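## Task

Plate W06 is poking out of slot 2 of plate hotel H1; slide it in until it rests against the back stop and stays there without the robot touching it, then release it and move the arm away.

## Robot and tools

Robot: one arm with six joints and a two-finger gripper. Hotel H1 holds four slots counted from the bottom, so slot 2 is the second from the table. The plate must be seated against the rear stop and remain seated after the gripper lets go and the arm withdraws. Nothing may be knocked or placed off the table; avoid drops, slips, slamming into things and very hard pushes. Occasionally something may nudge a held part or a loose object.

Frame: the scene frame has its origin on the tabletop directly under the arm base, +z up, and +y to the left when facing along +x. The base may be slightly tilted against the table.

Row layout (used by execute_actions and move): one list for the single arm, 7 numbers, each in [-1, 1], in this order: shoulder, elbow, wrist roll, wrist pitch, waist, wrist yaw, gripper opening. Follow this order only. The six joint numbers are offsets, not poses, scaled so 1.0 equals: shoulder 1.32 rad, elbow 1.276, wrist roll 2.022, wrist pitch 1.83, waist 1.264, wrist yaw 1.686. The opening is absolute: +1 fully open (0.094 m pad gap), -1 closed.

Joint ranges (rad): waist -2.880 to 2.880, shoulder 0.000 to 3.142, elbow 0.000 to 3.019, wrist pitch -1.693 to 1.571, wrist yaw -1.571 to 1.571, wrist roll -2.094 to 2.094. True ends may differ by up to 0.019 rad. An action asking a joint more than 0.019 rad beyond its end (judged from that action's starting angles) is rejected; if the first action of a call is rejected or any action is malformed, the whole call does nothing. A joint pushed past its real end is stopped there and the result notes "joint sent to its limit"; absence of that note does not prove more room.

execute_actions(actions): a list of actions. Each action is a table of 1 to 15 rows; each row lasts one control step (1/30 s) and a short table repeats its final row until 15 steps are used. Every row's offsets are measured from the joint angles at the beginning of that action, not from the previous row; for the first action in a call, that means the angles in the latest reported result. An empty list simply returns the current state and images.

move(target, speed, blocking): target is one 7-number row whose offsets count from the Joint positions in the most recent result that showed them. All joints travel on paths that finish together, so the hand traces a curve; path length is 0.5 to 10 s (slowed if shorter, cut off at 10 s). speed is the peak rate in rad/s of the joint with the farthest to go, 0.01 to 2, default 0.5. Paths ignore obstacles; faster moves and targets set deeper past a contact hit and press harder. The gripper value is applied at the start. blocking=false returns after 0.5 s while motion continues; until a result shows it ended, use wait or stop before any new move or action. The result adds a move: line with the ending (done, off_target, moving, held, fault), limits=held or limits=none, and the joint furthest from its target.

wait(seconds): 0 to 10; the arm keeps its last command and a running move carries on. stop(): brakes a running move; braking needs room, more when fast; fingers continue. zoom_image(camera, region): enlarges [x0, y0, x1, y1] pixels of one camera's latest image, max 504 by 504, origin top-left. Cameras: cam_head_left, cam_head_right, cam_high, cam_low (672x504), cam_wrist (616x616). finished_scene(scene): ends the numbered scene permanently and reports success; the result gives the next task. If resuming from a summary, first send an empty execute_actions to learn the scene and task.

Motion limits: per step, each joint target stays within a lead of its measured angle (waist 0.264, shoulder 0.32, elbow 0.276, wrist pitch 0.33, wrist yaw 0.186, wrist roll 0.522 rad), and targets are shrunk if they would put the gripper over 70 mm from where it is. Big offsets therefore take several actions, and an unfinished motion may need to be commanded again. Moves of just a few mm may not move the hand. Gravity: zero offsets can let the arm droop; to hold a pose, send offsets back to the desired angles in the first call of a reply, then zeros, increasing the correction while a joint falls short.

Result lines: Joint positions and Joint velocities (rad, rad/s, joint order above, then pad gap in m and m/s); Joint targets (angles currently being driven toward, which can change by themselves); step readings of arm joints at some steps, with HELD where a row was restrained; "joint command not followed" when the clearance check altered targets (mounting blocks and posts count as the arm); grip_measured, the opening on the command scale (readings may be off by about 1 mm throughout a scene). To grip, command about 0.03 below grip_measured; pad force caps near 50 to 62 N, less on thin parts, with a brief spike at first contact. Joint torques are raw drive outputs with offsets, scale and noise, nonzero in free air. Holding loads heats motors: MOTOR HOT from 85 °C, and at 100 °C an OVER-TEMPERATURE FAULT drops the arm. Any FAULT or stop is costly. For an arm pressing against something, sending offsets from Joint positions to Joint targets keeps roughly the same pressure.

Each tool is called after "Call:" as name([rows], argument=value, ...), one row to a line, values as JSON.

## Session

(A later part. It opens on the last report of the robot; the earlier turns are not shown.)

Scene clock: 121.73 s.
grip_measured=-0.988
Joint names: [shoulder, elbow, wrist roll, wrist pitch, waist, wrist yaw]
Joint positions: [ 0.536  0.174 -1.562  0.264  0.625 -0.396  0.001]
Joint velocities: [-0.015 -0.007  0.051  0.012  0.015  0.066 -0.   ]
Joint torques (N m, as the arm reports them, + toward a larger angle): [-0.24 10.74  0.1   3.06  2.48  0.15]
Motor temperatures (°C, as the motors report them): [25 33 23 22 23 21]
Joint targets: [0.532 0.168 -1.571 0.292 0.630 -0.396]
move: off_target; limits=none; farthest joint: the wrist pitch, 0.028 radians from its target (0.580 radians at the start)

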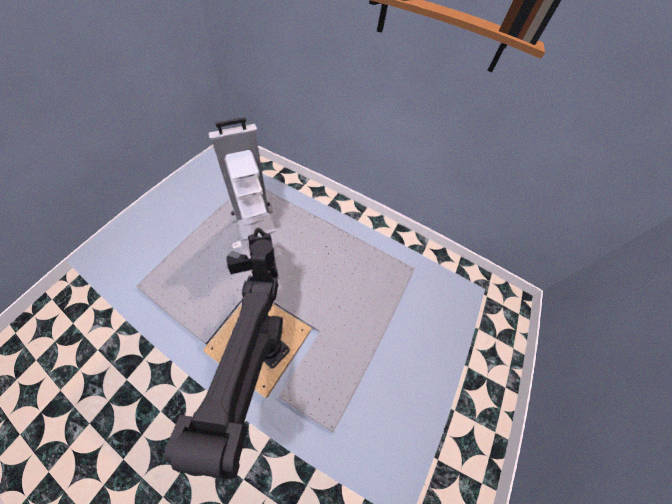

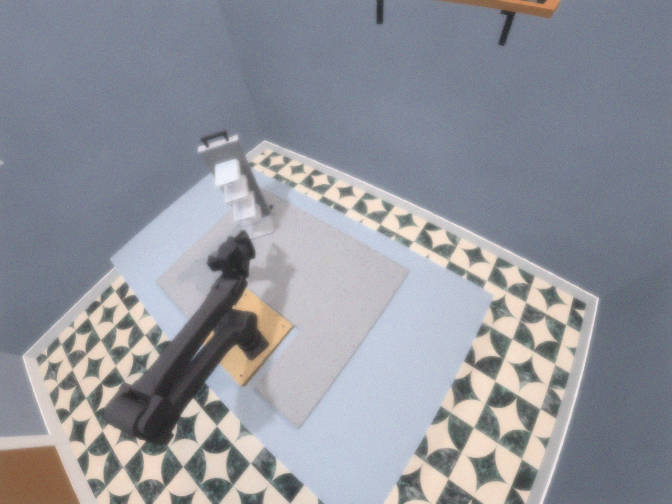

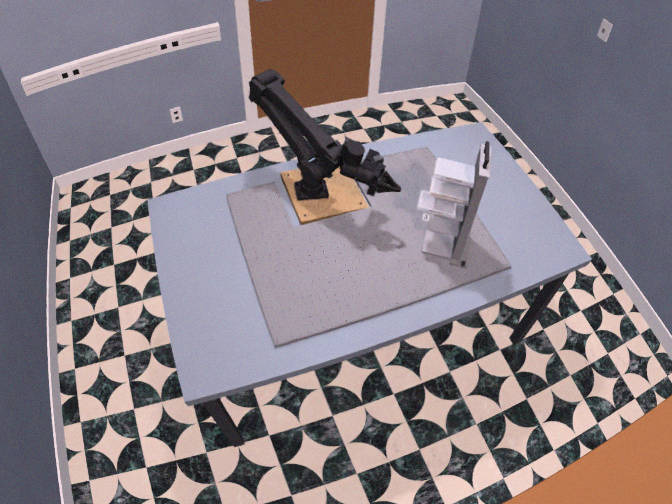

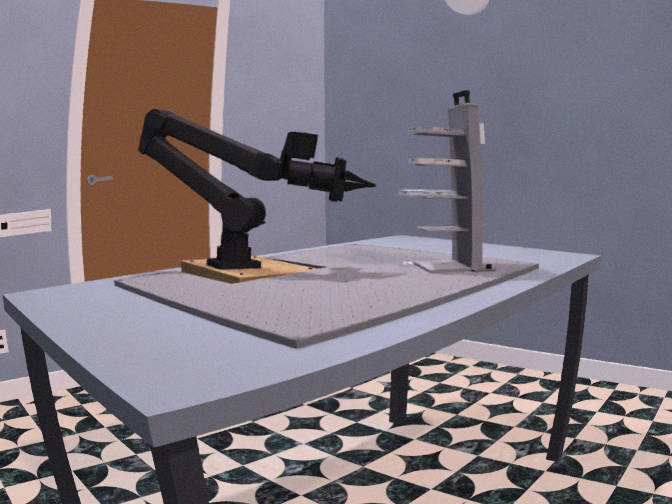

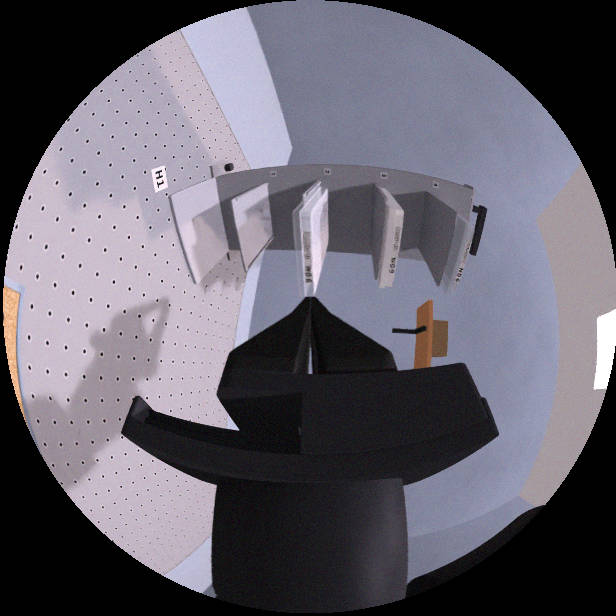

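Call:
move(target=[0.2803, 0.0705, -0.0045, 0.1798, 0.0245, 0.0, -1], speed=0.5)

Scene clock: 242.93 s.
grip_measured=-0.988
Joint names: [shoulder, elbow, wrist roll, wrist pitch, waist, wrist yaw]
Joint positions: [ 0.903  0.218 -1.563  0.565  0.646 -0.396  0.001]
Joint velocities: [-0.015 -0.012 -0.022 -0.007  0.005 -0.037  0.   ]
Joint torques (N m, as the arm reports them, + toward a larger angle): [-2.89 14.41  0.13  3.08  2.82  0.14]
Motor temperatures (°C, as the motors report them): [25 33 23 22 23 21]
Joint targets: [0.906 0.263 -1.571 0.593 0.656 -0.396]
move: off_target; limits=none; farthest joint: the elbow, 0.046 radians from its target (0.090 radians at the start)

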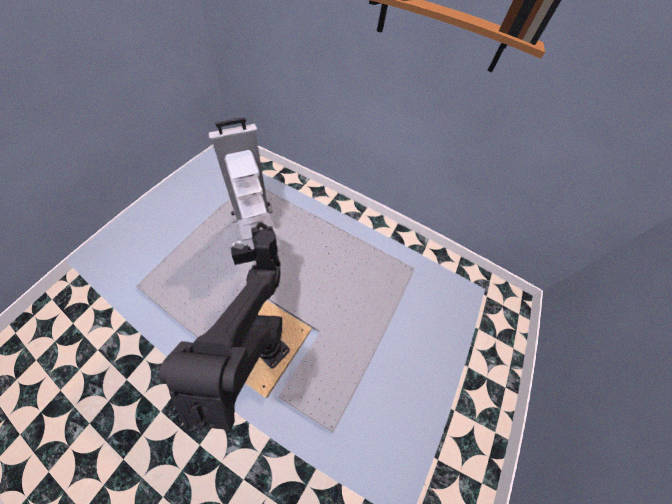

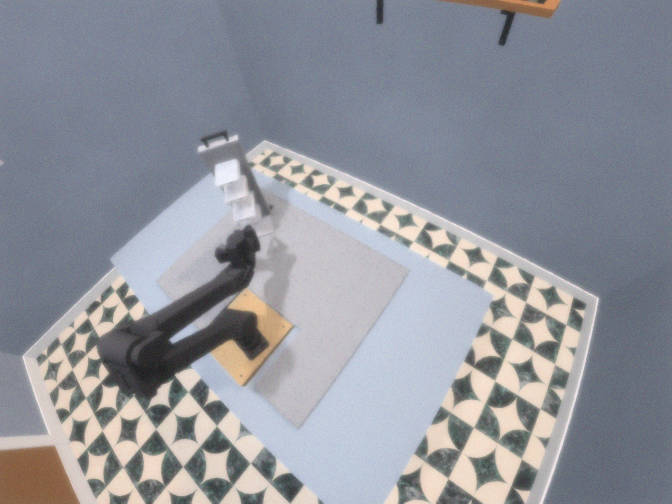

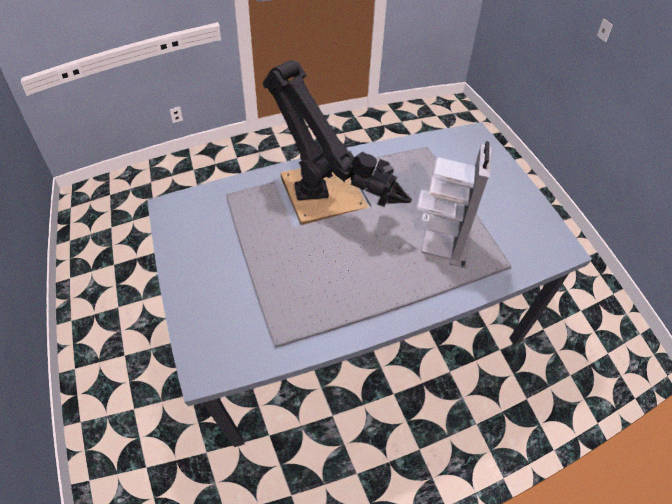

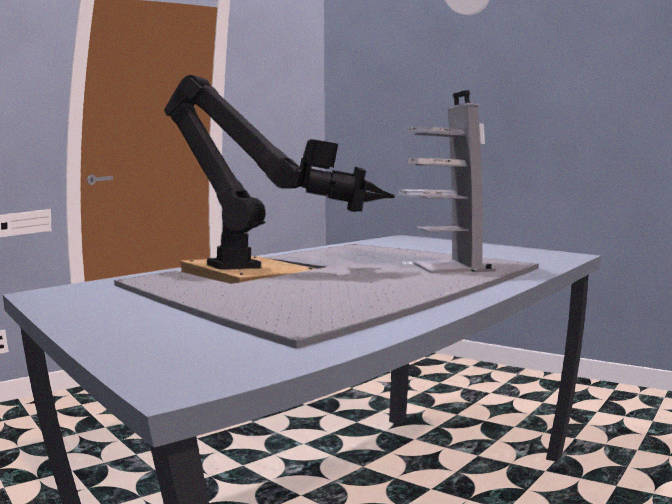

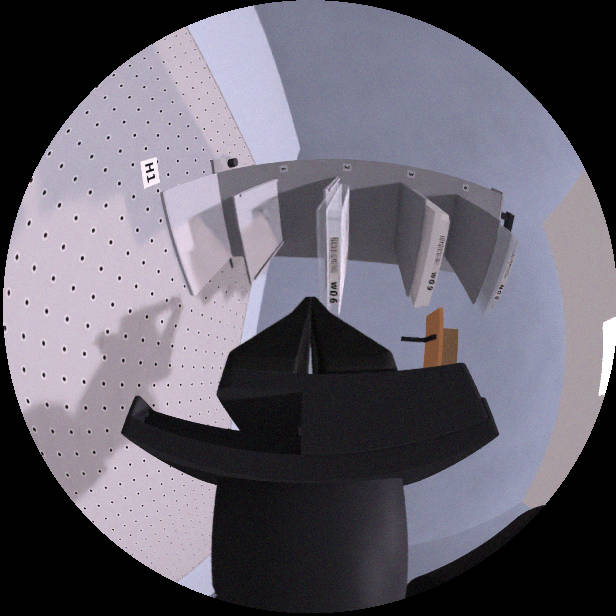

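Call:
zoom_image(camera="cam_low", region=[350, 155, 470, 230])

Call:
zoom_image(camera="cam_high", region=[370, 160, 470, 240])

Call:
zoom_image(camera="cam_wrist", region=[240, 150, 440, 350])

Region (350, 155, 470, 230) of cam_low's 672x504 image, scaled by 4.200, with more detail than that image has; it fills the top 315 rows of this view, and the rest is white.

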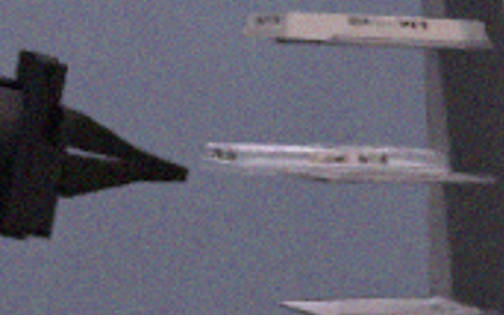

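Region (370, 160, 470, 240) of cam_high's 672x504 image, scaled by 5.040, with more detail than that image has; it fills the top 403 rows of this view, and the rest is white.

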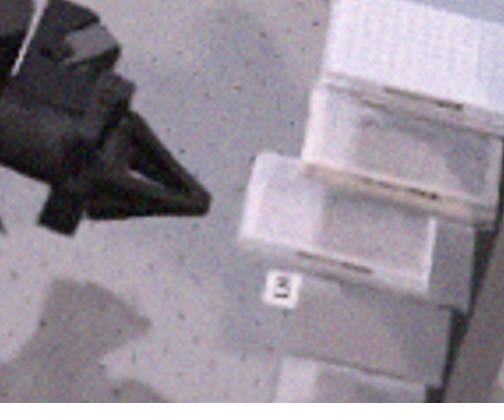

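Region (240, 150, 440, 350) of cam_wrist's 616x616 image, scaled by 2.520, with more detail than that image has.

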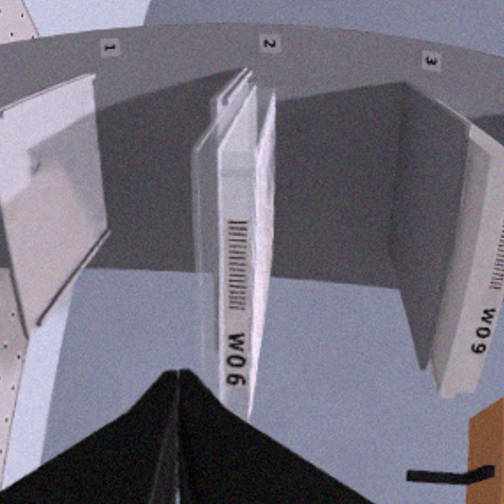

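Call:
execute_actions([
  [[0.0032,0.0358,-0.004,0.0158,0.0081,0,-1],[0.0056,0.0371,-0.004,0.0172,0.0086,0,-1],[0.0093,0.0392,-0.004,0.0194,0.0093,0,-1],[0.0141,0.0419,-0.004,0.0222,0.0103,0,-1],[0.0198,0.0451,-0.004,0.0254,0.0114,0,-1],[0.0260,0.0486,-0.004,0.0291,0.0127,0,-1],[0.0326,0.0523,-0.004,0.0329,0.0140,0,-1],[0.0394,0.0561,-0.004,0.0368,0.0153,0,-1],[0.0460,0.0598,-0.004,0.0406,0.0166,0,-1],[0.0522,0.0633,-0.004,0.0443,0.0179,0,-1],[0.0579,0.0665,-0.004,0.0475,0.0190,0,-1],[0.0627,0.0692,-0.004,0.0503,0.0200,0,-1],[0.0664,0.0713,-0.004,0.0525,0.0207,0,-1],[0.0688,0.0726,-0.004,0.0539,0.0212,0,-1],[0.0697,0.0731,-0.004,0.0544,0.0214,0,-1]],
])

Call:
wait(seconds=0.5)

Scene clock: 334.07 s.
grip_measured=-0.988
Joint names: [shoulder, elbow, wrist roll, wrist pitch, waist, wrist yaw]
Joint positions: [ 0.983  0.262 -1.563  0.631  0.661 -0.396  0.001]
Joint velocities: [ 0.112  0.056  0.037  0.105  0.015  0.051 -0.001]
Joint torques (N m, as the arm reports them, + toward a larger angle): [-3.76 13.81  0.13  2.99  2.63  0.15]
Motor temperatures (°C, as the motors report them): [25 37 23 22 23 21]
Joint targets: [0.995 0.311 -1.571 0.664 0.672 -0.396]
Step readings (joint positions):
0: [0.903 0.218 -1.563 0.565 0.646 -0.396]
1: [0.903 0.218 -1.563 0.565 0.646 -0.396]
2: [0.903 0.218 -1.563 0.566 0.646 -0.396]
4: [0.904 0.218 -1.563 0.570 0.646 -0.396]
8: [0.925 0.227 -1.563 0.591 0.650 -0.396]
15: Joint positions above

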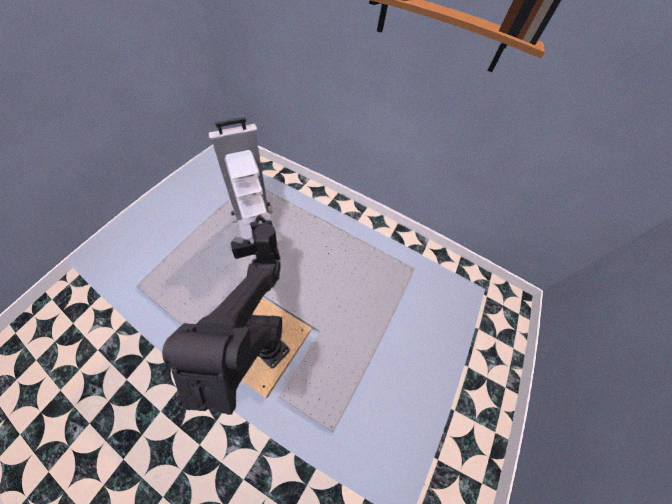

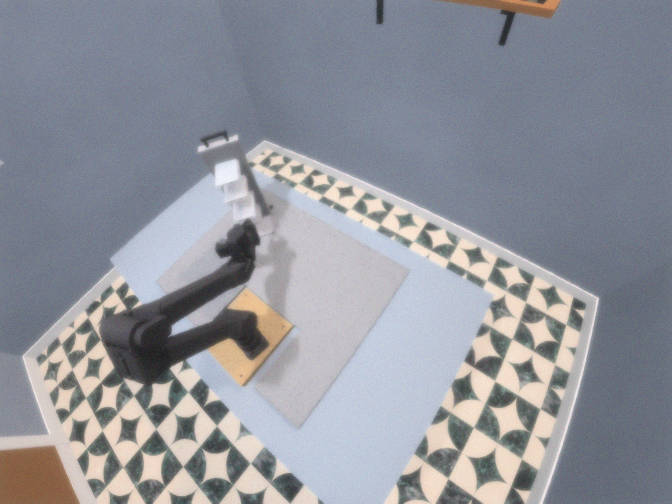

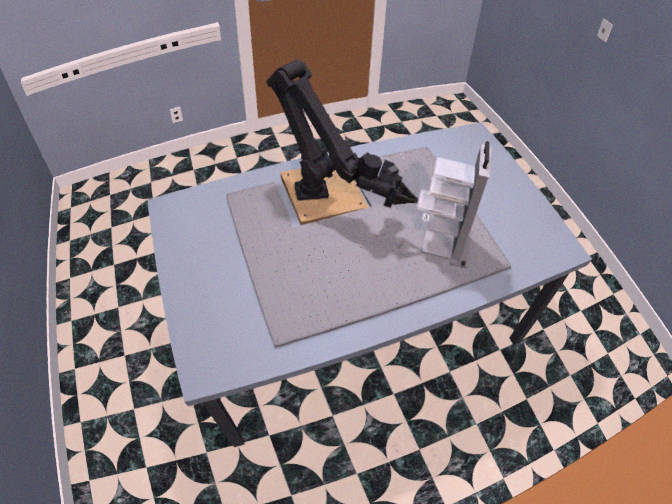

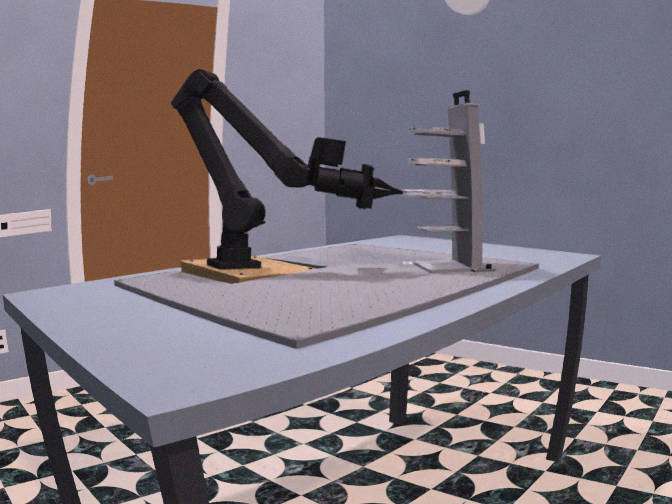

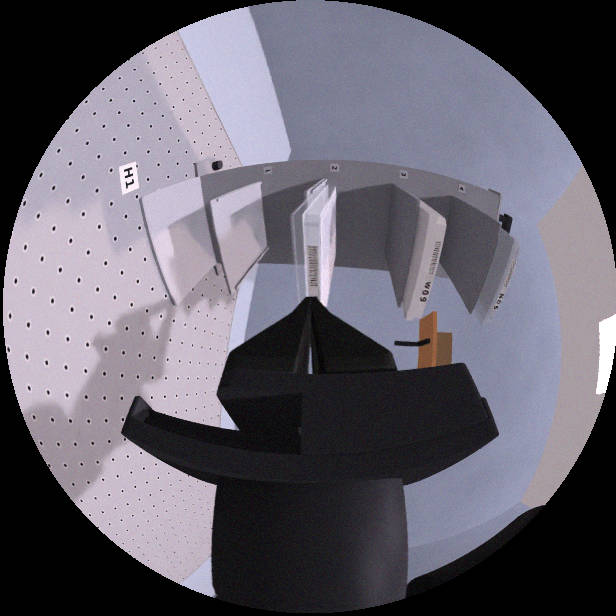

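Scene clock: 334.57 s.
grip_measured=-0.988
Joint names: [shoulder, elbow, wrist roll, wrist pitch, waist, wrist yaw]
Joint positions: [ 0.988  0.266 -1.563  0.637  0.662 -0.396  0.001]
Joint velocities: [-0.005 -0.002  0.022 -0.012 -0.005 -0.022 -0.001]
Joint torques (N m, as the arm reports them, + toward a larger angle): [-3.6  13.74  0.12  3.06  2.77  0.15]
Motor temperatures (°C, as the motors report them): [25 37 23 22 23 21]
Joint targets: [0.995 0.311 -1.571 0.665 0.673 -0.396]
wait: 0.50 s; at rest by 0.23 s

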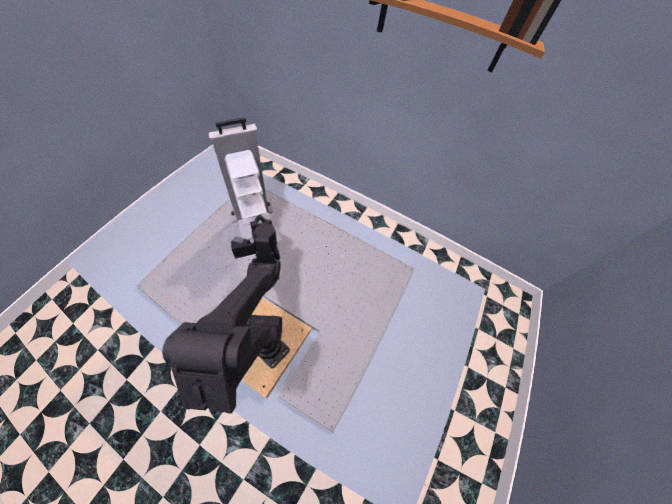

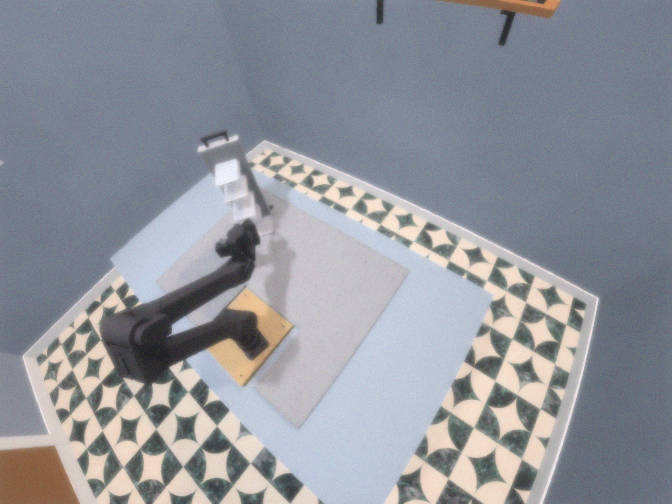

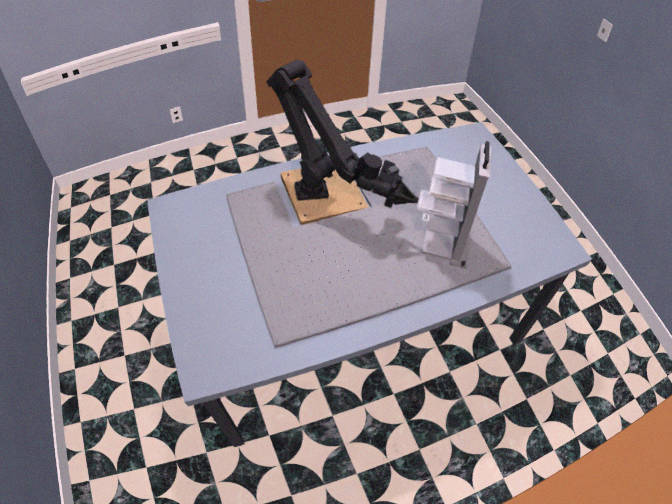

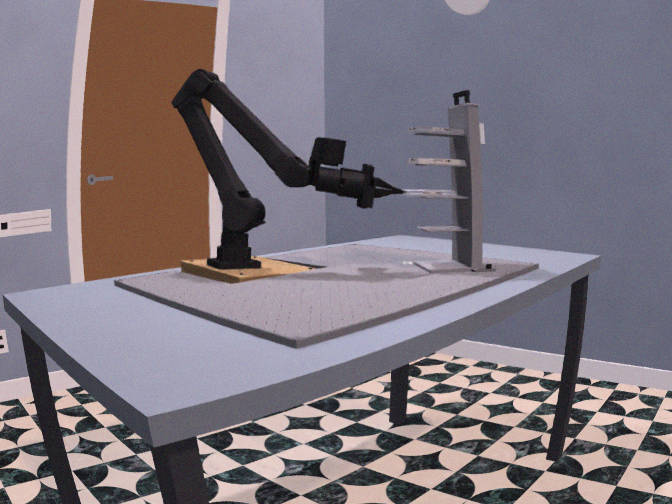

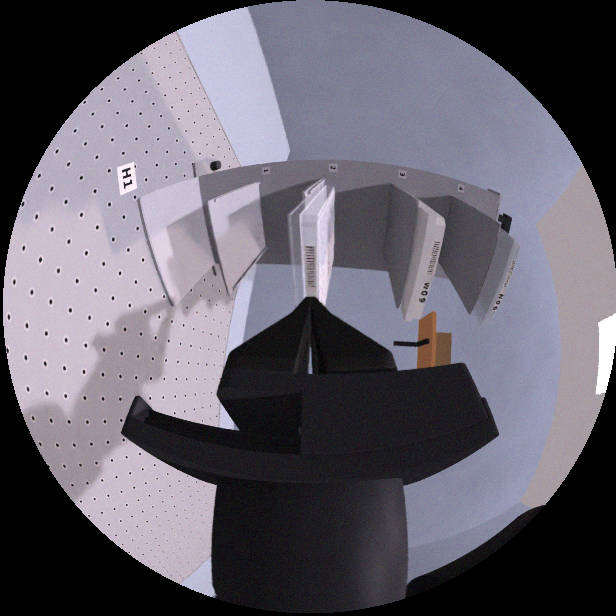

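Call:
execute_actions(actions=[])

Scene clock: 361.00 s.
grip_measured=-0.988
Joint names: [shoulder, elbow, wrist roll, wrist pitch, waist, wrist yaw]
Joint positions: [ 0.988  0.266 -1.563  0.637  0.662 -0.396  0.001]
Joint velocities: [ 0.005 -0.017  0.007  0.002 -0.005  0.022 -0.001]
Joint torques (N m, as the arm reports them, + toward a larger angle): [-3.59 13.95  0.13  3.05  2.75  0.15]
Motor temperatures (°C, as the motors report them): [25 38 23 22 23 21]
Joint targets: [0.995 0.311 -1.571 0.665 0.673 -0.396]

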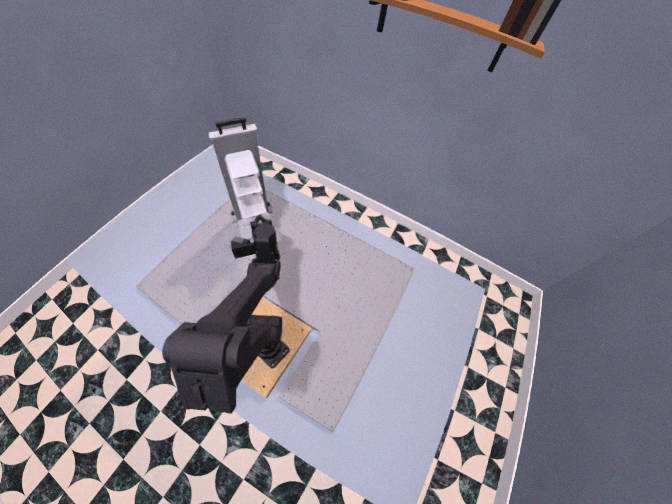

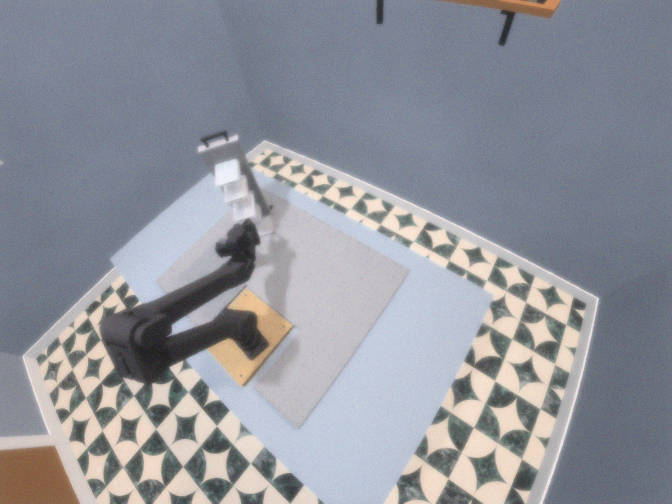

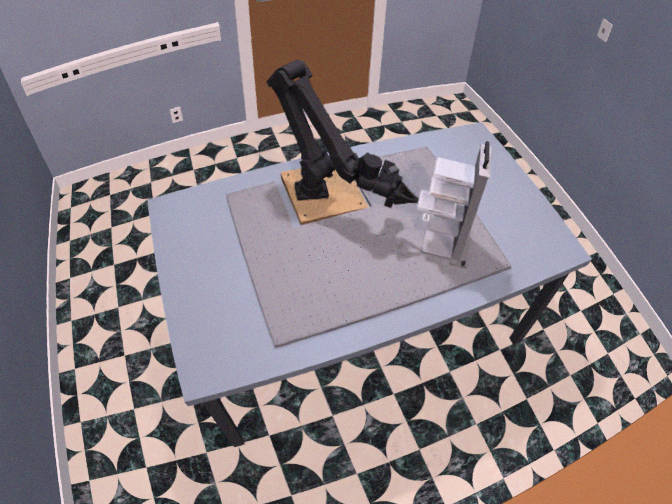

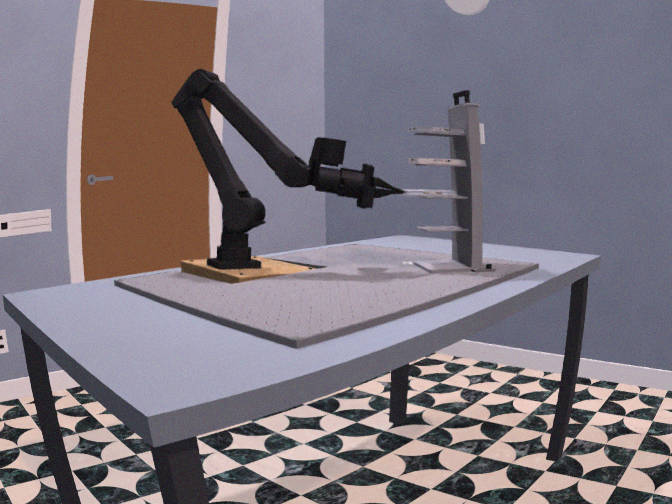

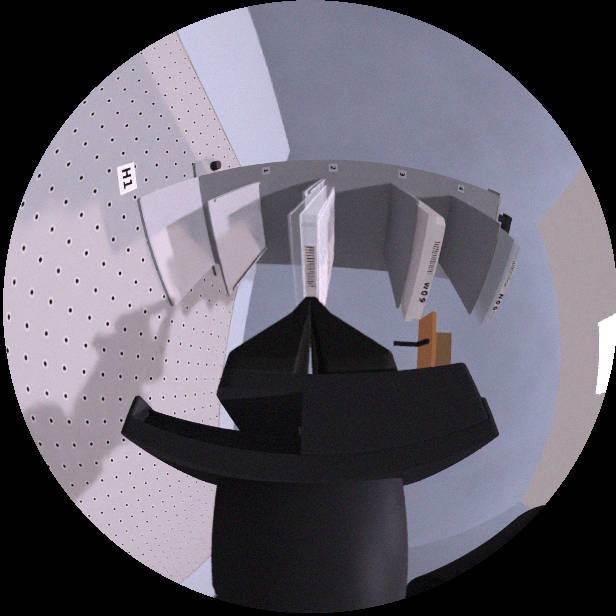

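Call:
zoom_image(camera="cam_wrist", region=[250, 160, 400, 330])

Call:
zoom_image(camera="cam_low", region=[350, 145, 480, 240])

Region (250, 160, 400, 330) of cam_wrist's 616x616 image, scaled by 2.965, with more detail than that image has; it fills the left 445 columns of this view, and the rest is white.

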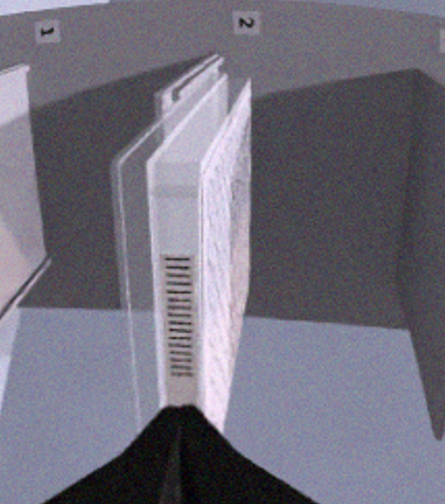

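Region (350, 145, 480, 240) of cam_low's 672x504 image, scaled by 3.877, with more detail than that image has; it fills the top 368 rows of this view, and the rest is white.

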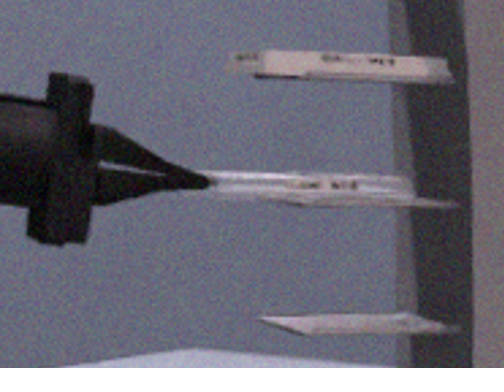

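Call:
execute_actions([
  [[0.0057,0.0355,-0.004,0.0154,0.0088,0,-1],[0.0068,0.0362,-0.004,0.0158,0.0090,0,-1],[0.0085,0.0371,-0.004,0.0163,0.0094,0,-1],[0.0108,0.0384,-0.004,0.0170,0.0099,0,-1],[0.0134,0.0399,-0.004,0.0178,0.0105,0,-1],[0.0162,0.0415,-0.004,0.0187,0.0111,0,-1],[0.0193,0.0432,-0.004,0.0196,0.0118,0,-1],[0.0224,0.0450,-0.004,0.0206,0.0125,0,-1],[0.0255,0.0467,-0.004,0.0215,0.0132,0,-1],[0.0283,0.0483,-0.004,0.0224,0.0138,0,-1],[0.0309,0.0498,-0.004,0.0232,0.0144,0,-1],[0.0332,0.0511,-0.004,0.0239,0.0149,0,-1],[0.0349,0.0520,-0.004,0.0244,0.0153,0,-1],[0.0360,0.0527,-0.004,0.0248,0.0155,0,-1],[0.0364,0.0529,-0.004,0.0249,0.0156,0,-1]],
])

Call:
wait(seconds=0.5)

Scene clock: 399.20 s.
grip_measured=-0.988
Joint names: [shoulder, elbow, wrist roll, wrist pitch, waist, wrist yaw]
Joint positions: [ 1.023  0.285 -1.563  0.653  0.67  -0.396  0.001]
Joint velocities: [ 0.054  0.046 -0.066  0.022 -0.005 -0.081 -0.   ]
Joint torques (N m, as the arm reports them, + toward a larger angle): [-4.18 14.02  0.13  2.89  2.7   0.15]
Motor temperatures (°C, as the motors report them): [25 38 23 22 23 21]
Joint targets: [1.036 0.334 -1.571 0.682 0.681 -0.396]
Step readings (joint positions):
0: [0.988 0.266 -1.563 0.637 0.662 -0.396]
1: [0.988 0.266 -1.563 0.637 0.662 -0.396]
2: [0.988 0.266 -1.563 0.637 0.662 -0.396]
4: [0.988 0.266 -1.563 0.637 0.662 -0.396]
8: [0.996 0.269 -1.563 0.643 0.665 -0.396]
15: Joint positions above

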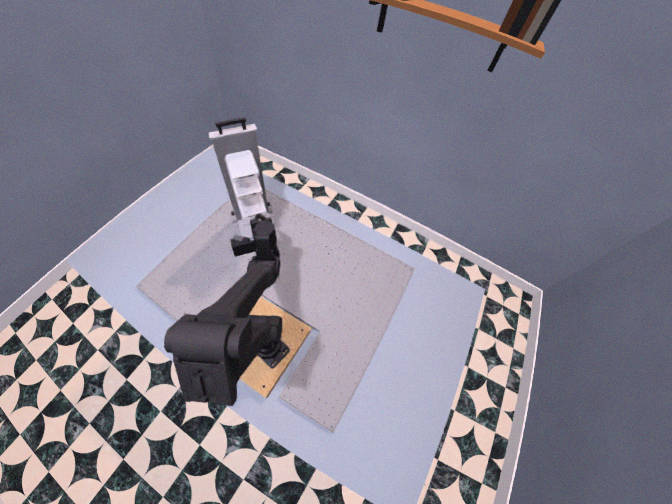

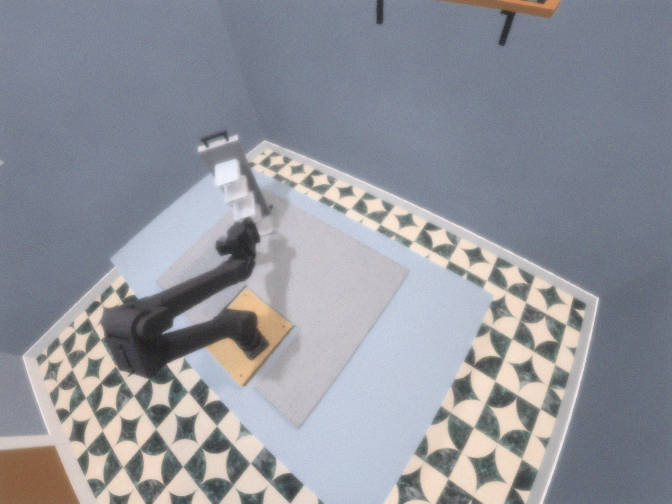

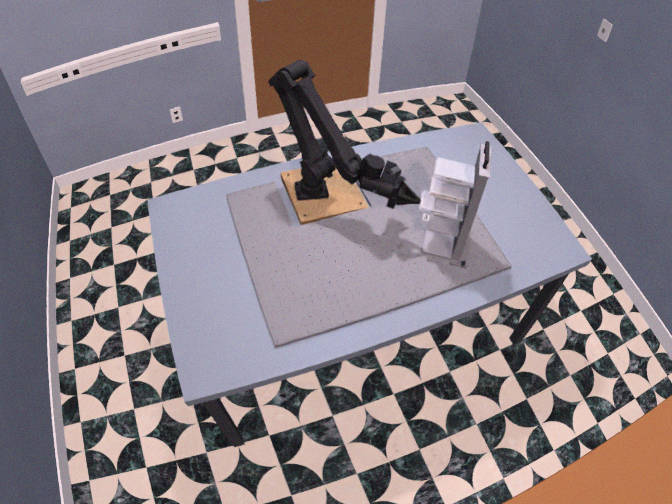

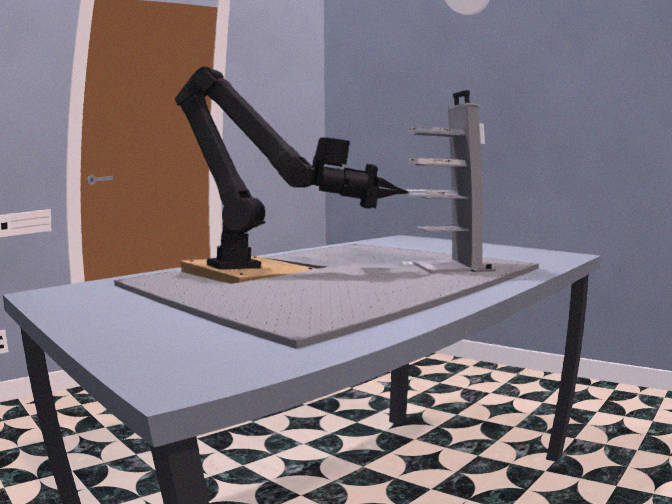

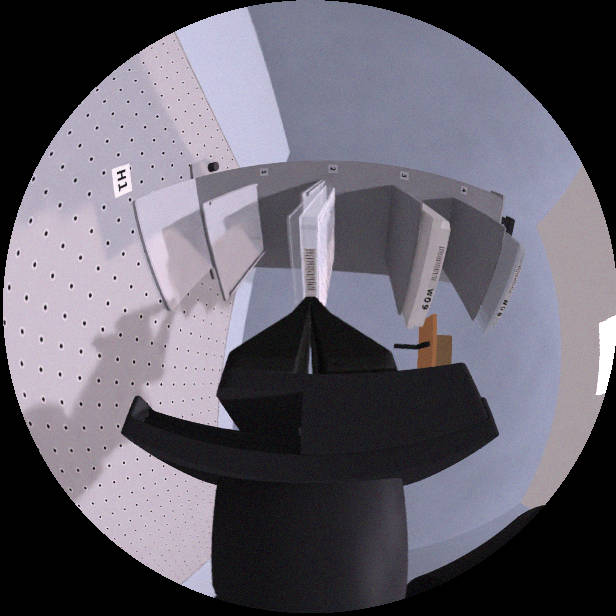

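Scene clock: 399.70 s.
grip_measured=-0.988
Joint names: [shoulder, elbow, wrist roll, wrist pitch, waist, wrist yaw]
Joint positions: [ 1.026  0.286 -1.563  0.654  0.67  -0.396  0.001]
Joint velocities: [ 0.005 -0.012  0.081 -0.022 -0.005 -0.007  0.001]
Joint torques (N m, as the arm reports them, + toward a larger angle): [-3.85 14.06  0.12  3.07  2.76  0.15]
Motor temperatures (°C, as the motors report them): [25 38 23 22 23 21]
Joint targets: [1.036 0.334 -1.571 0.682 0.681 -0.396]
wait: 0.50 s; at rest by 0.20 s

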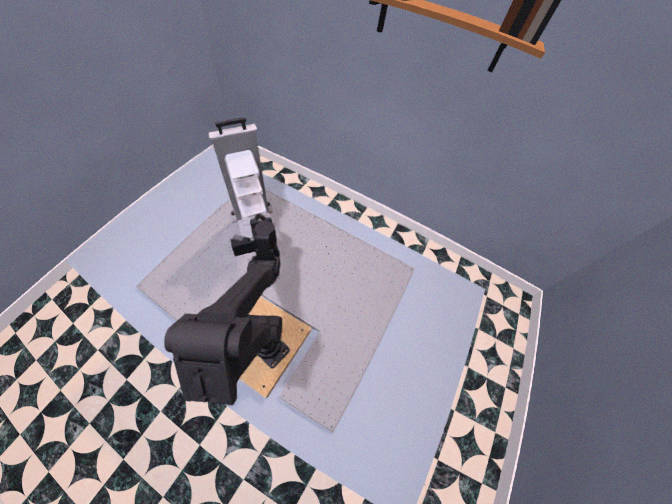

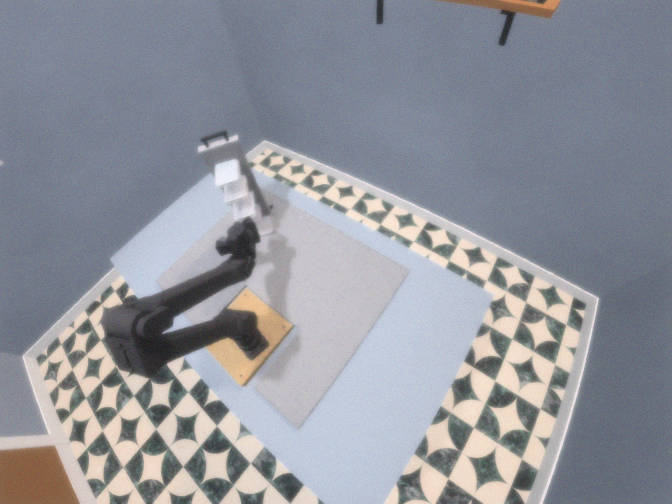

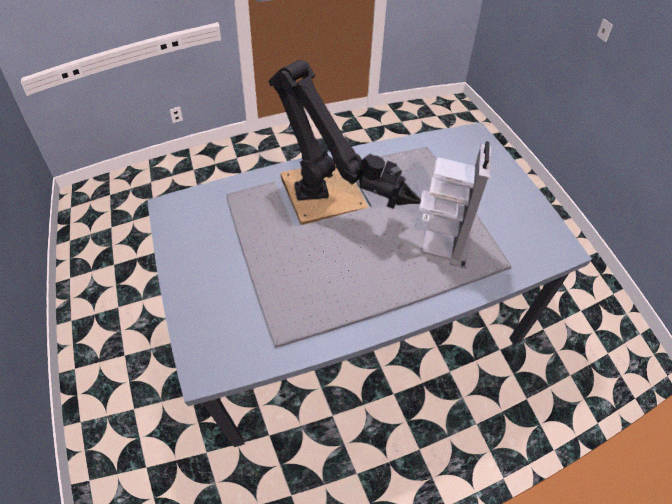

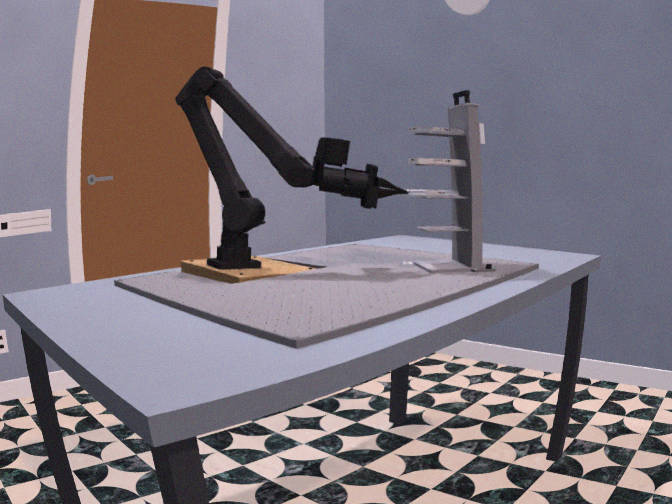

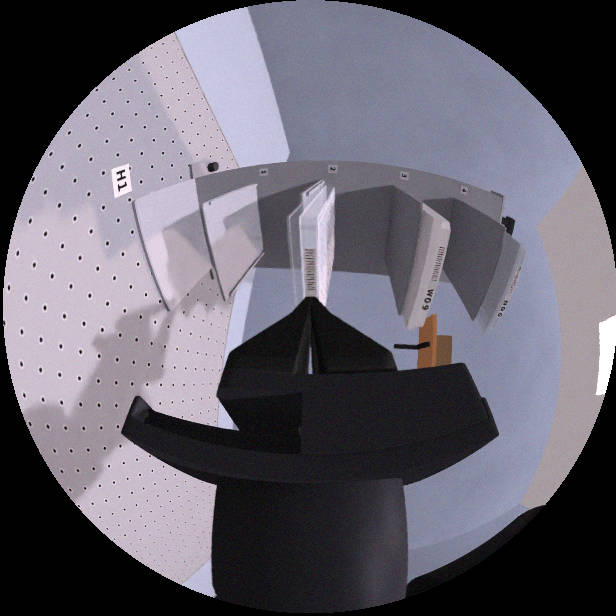

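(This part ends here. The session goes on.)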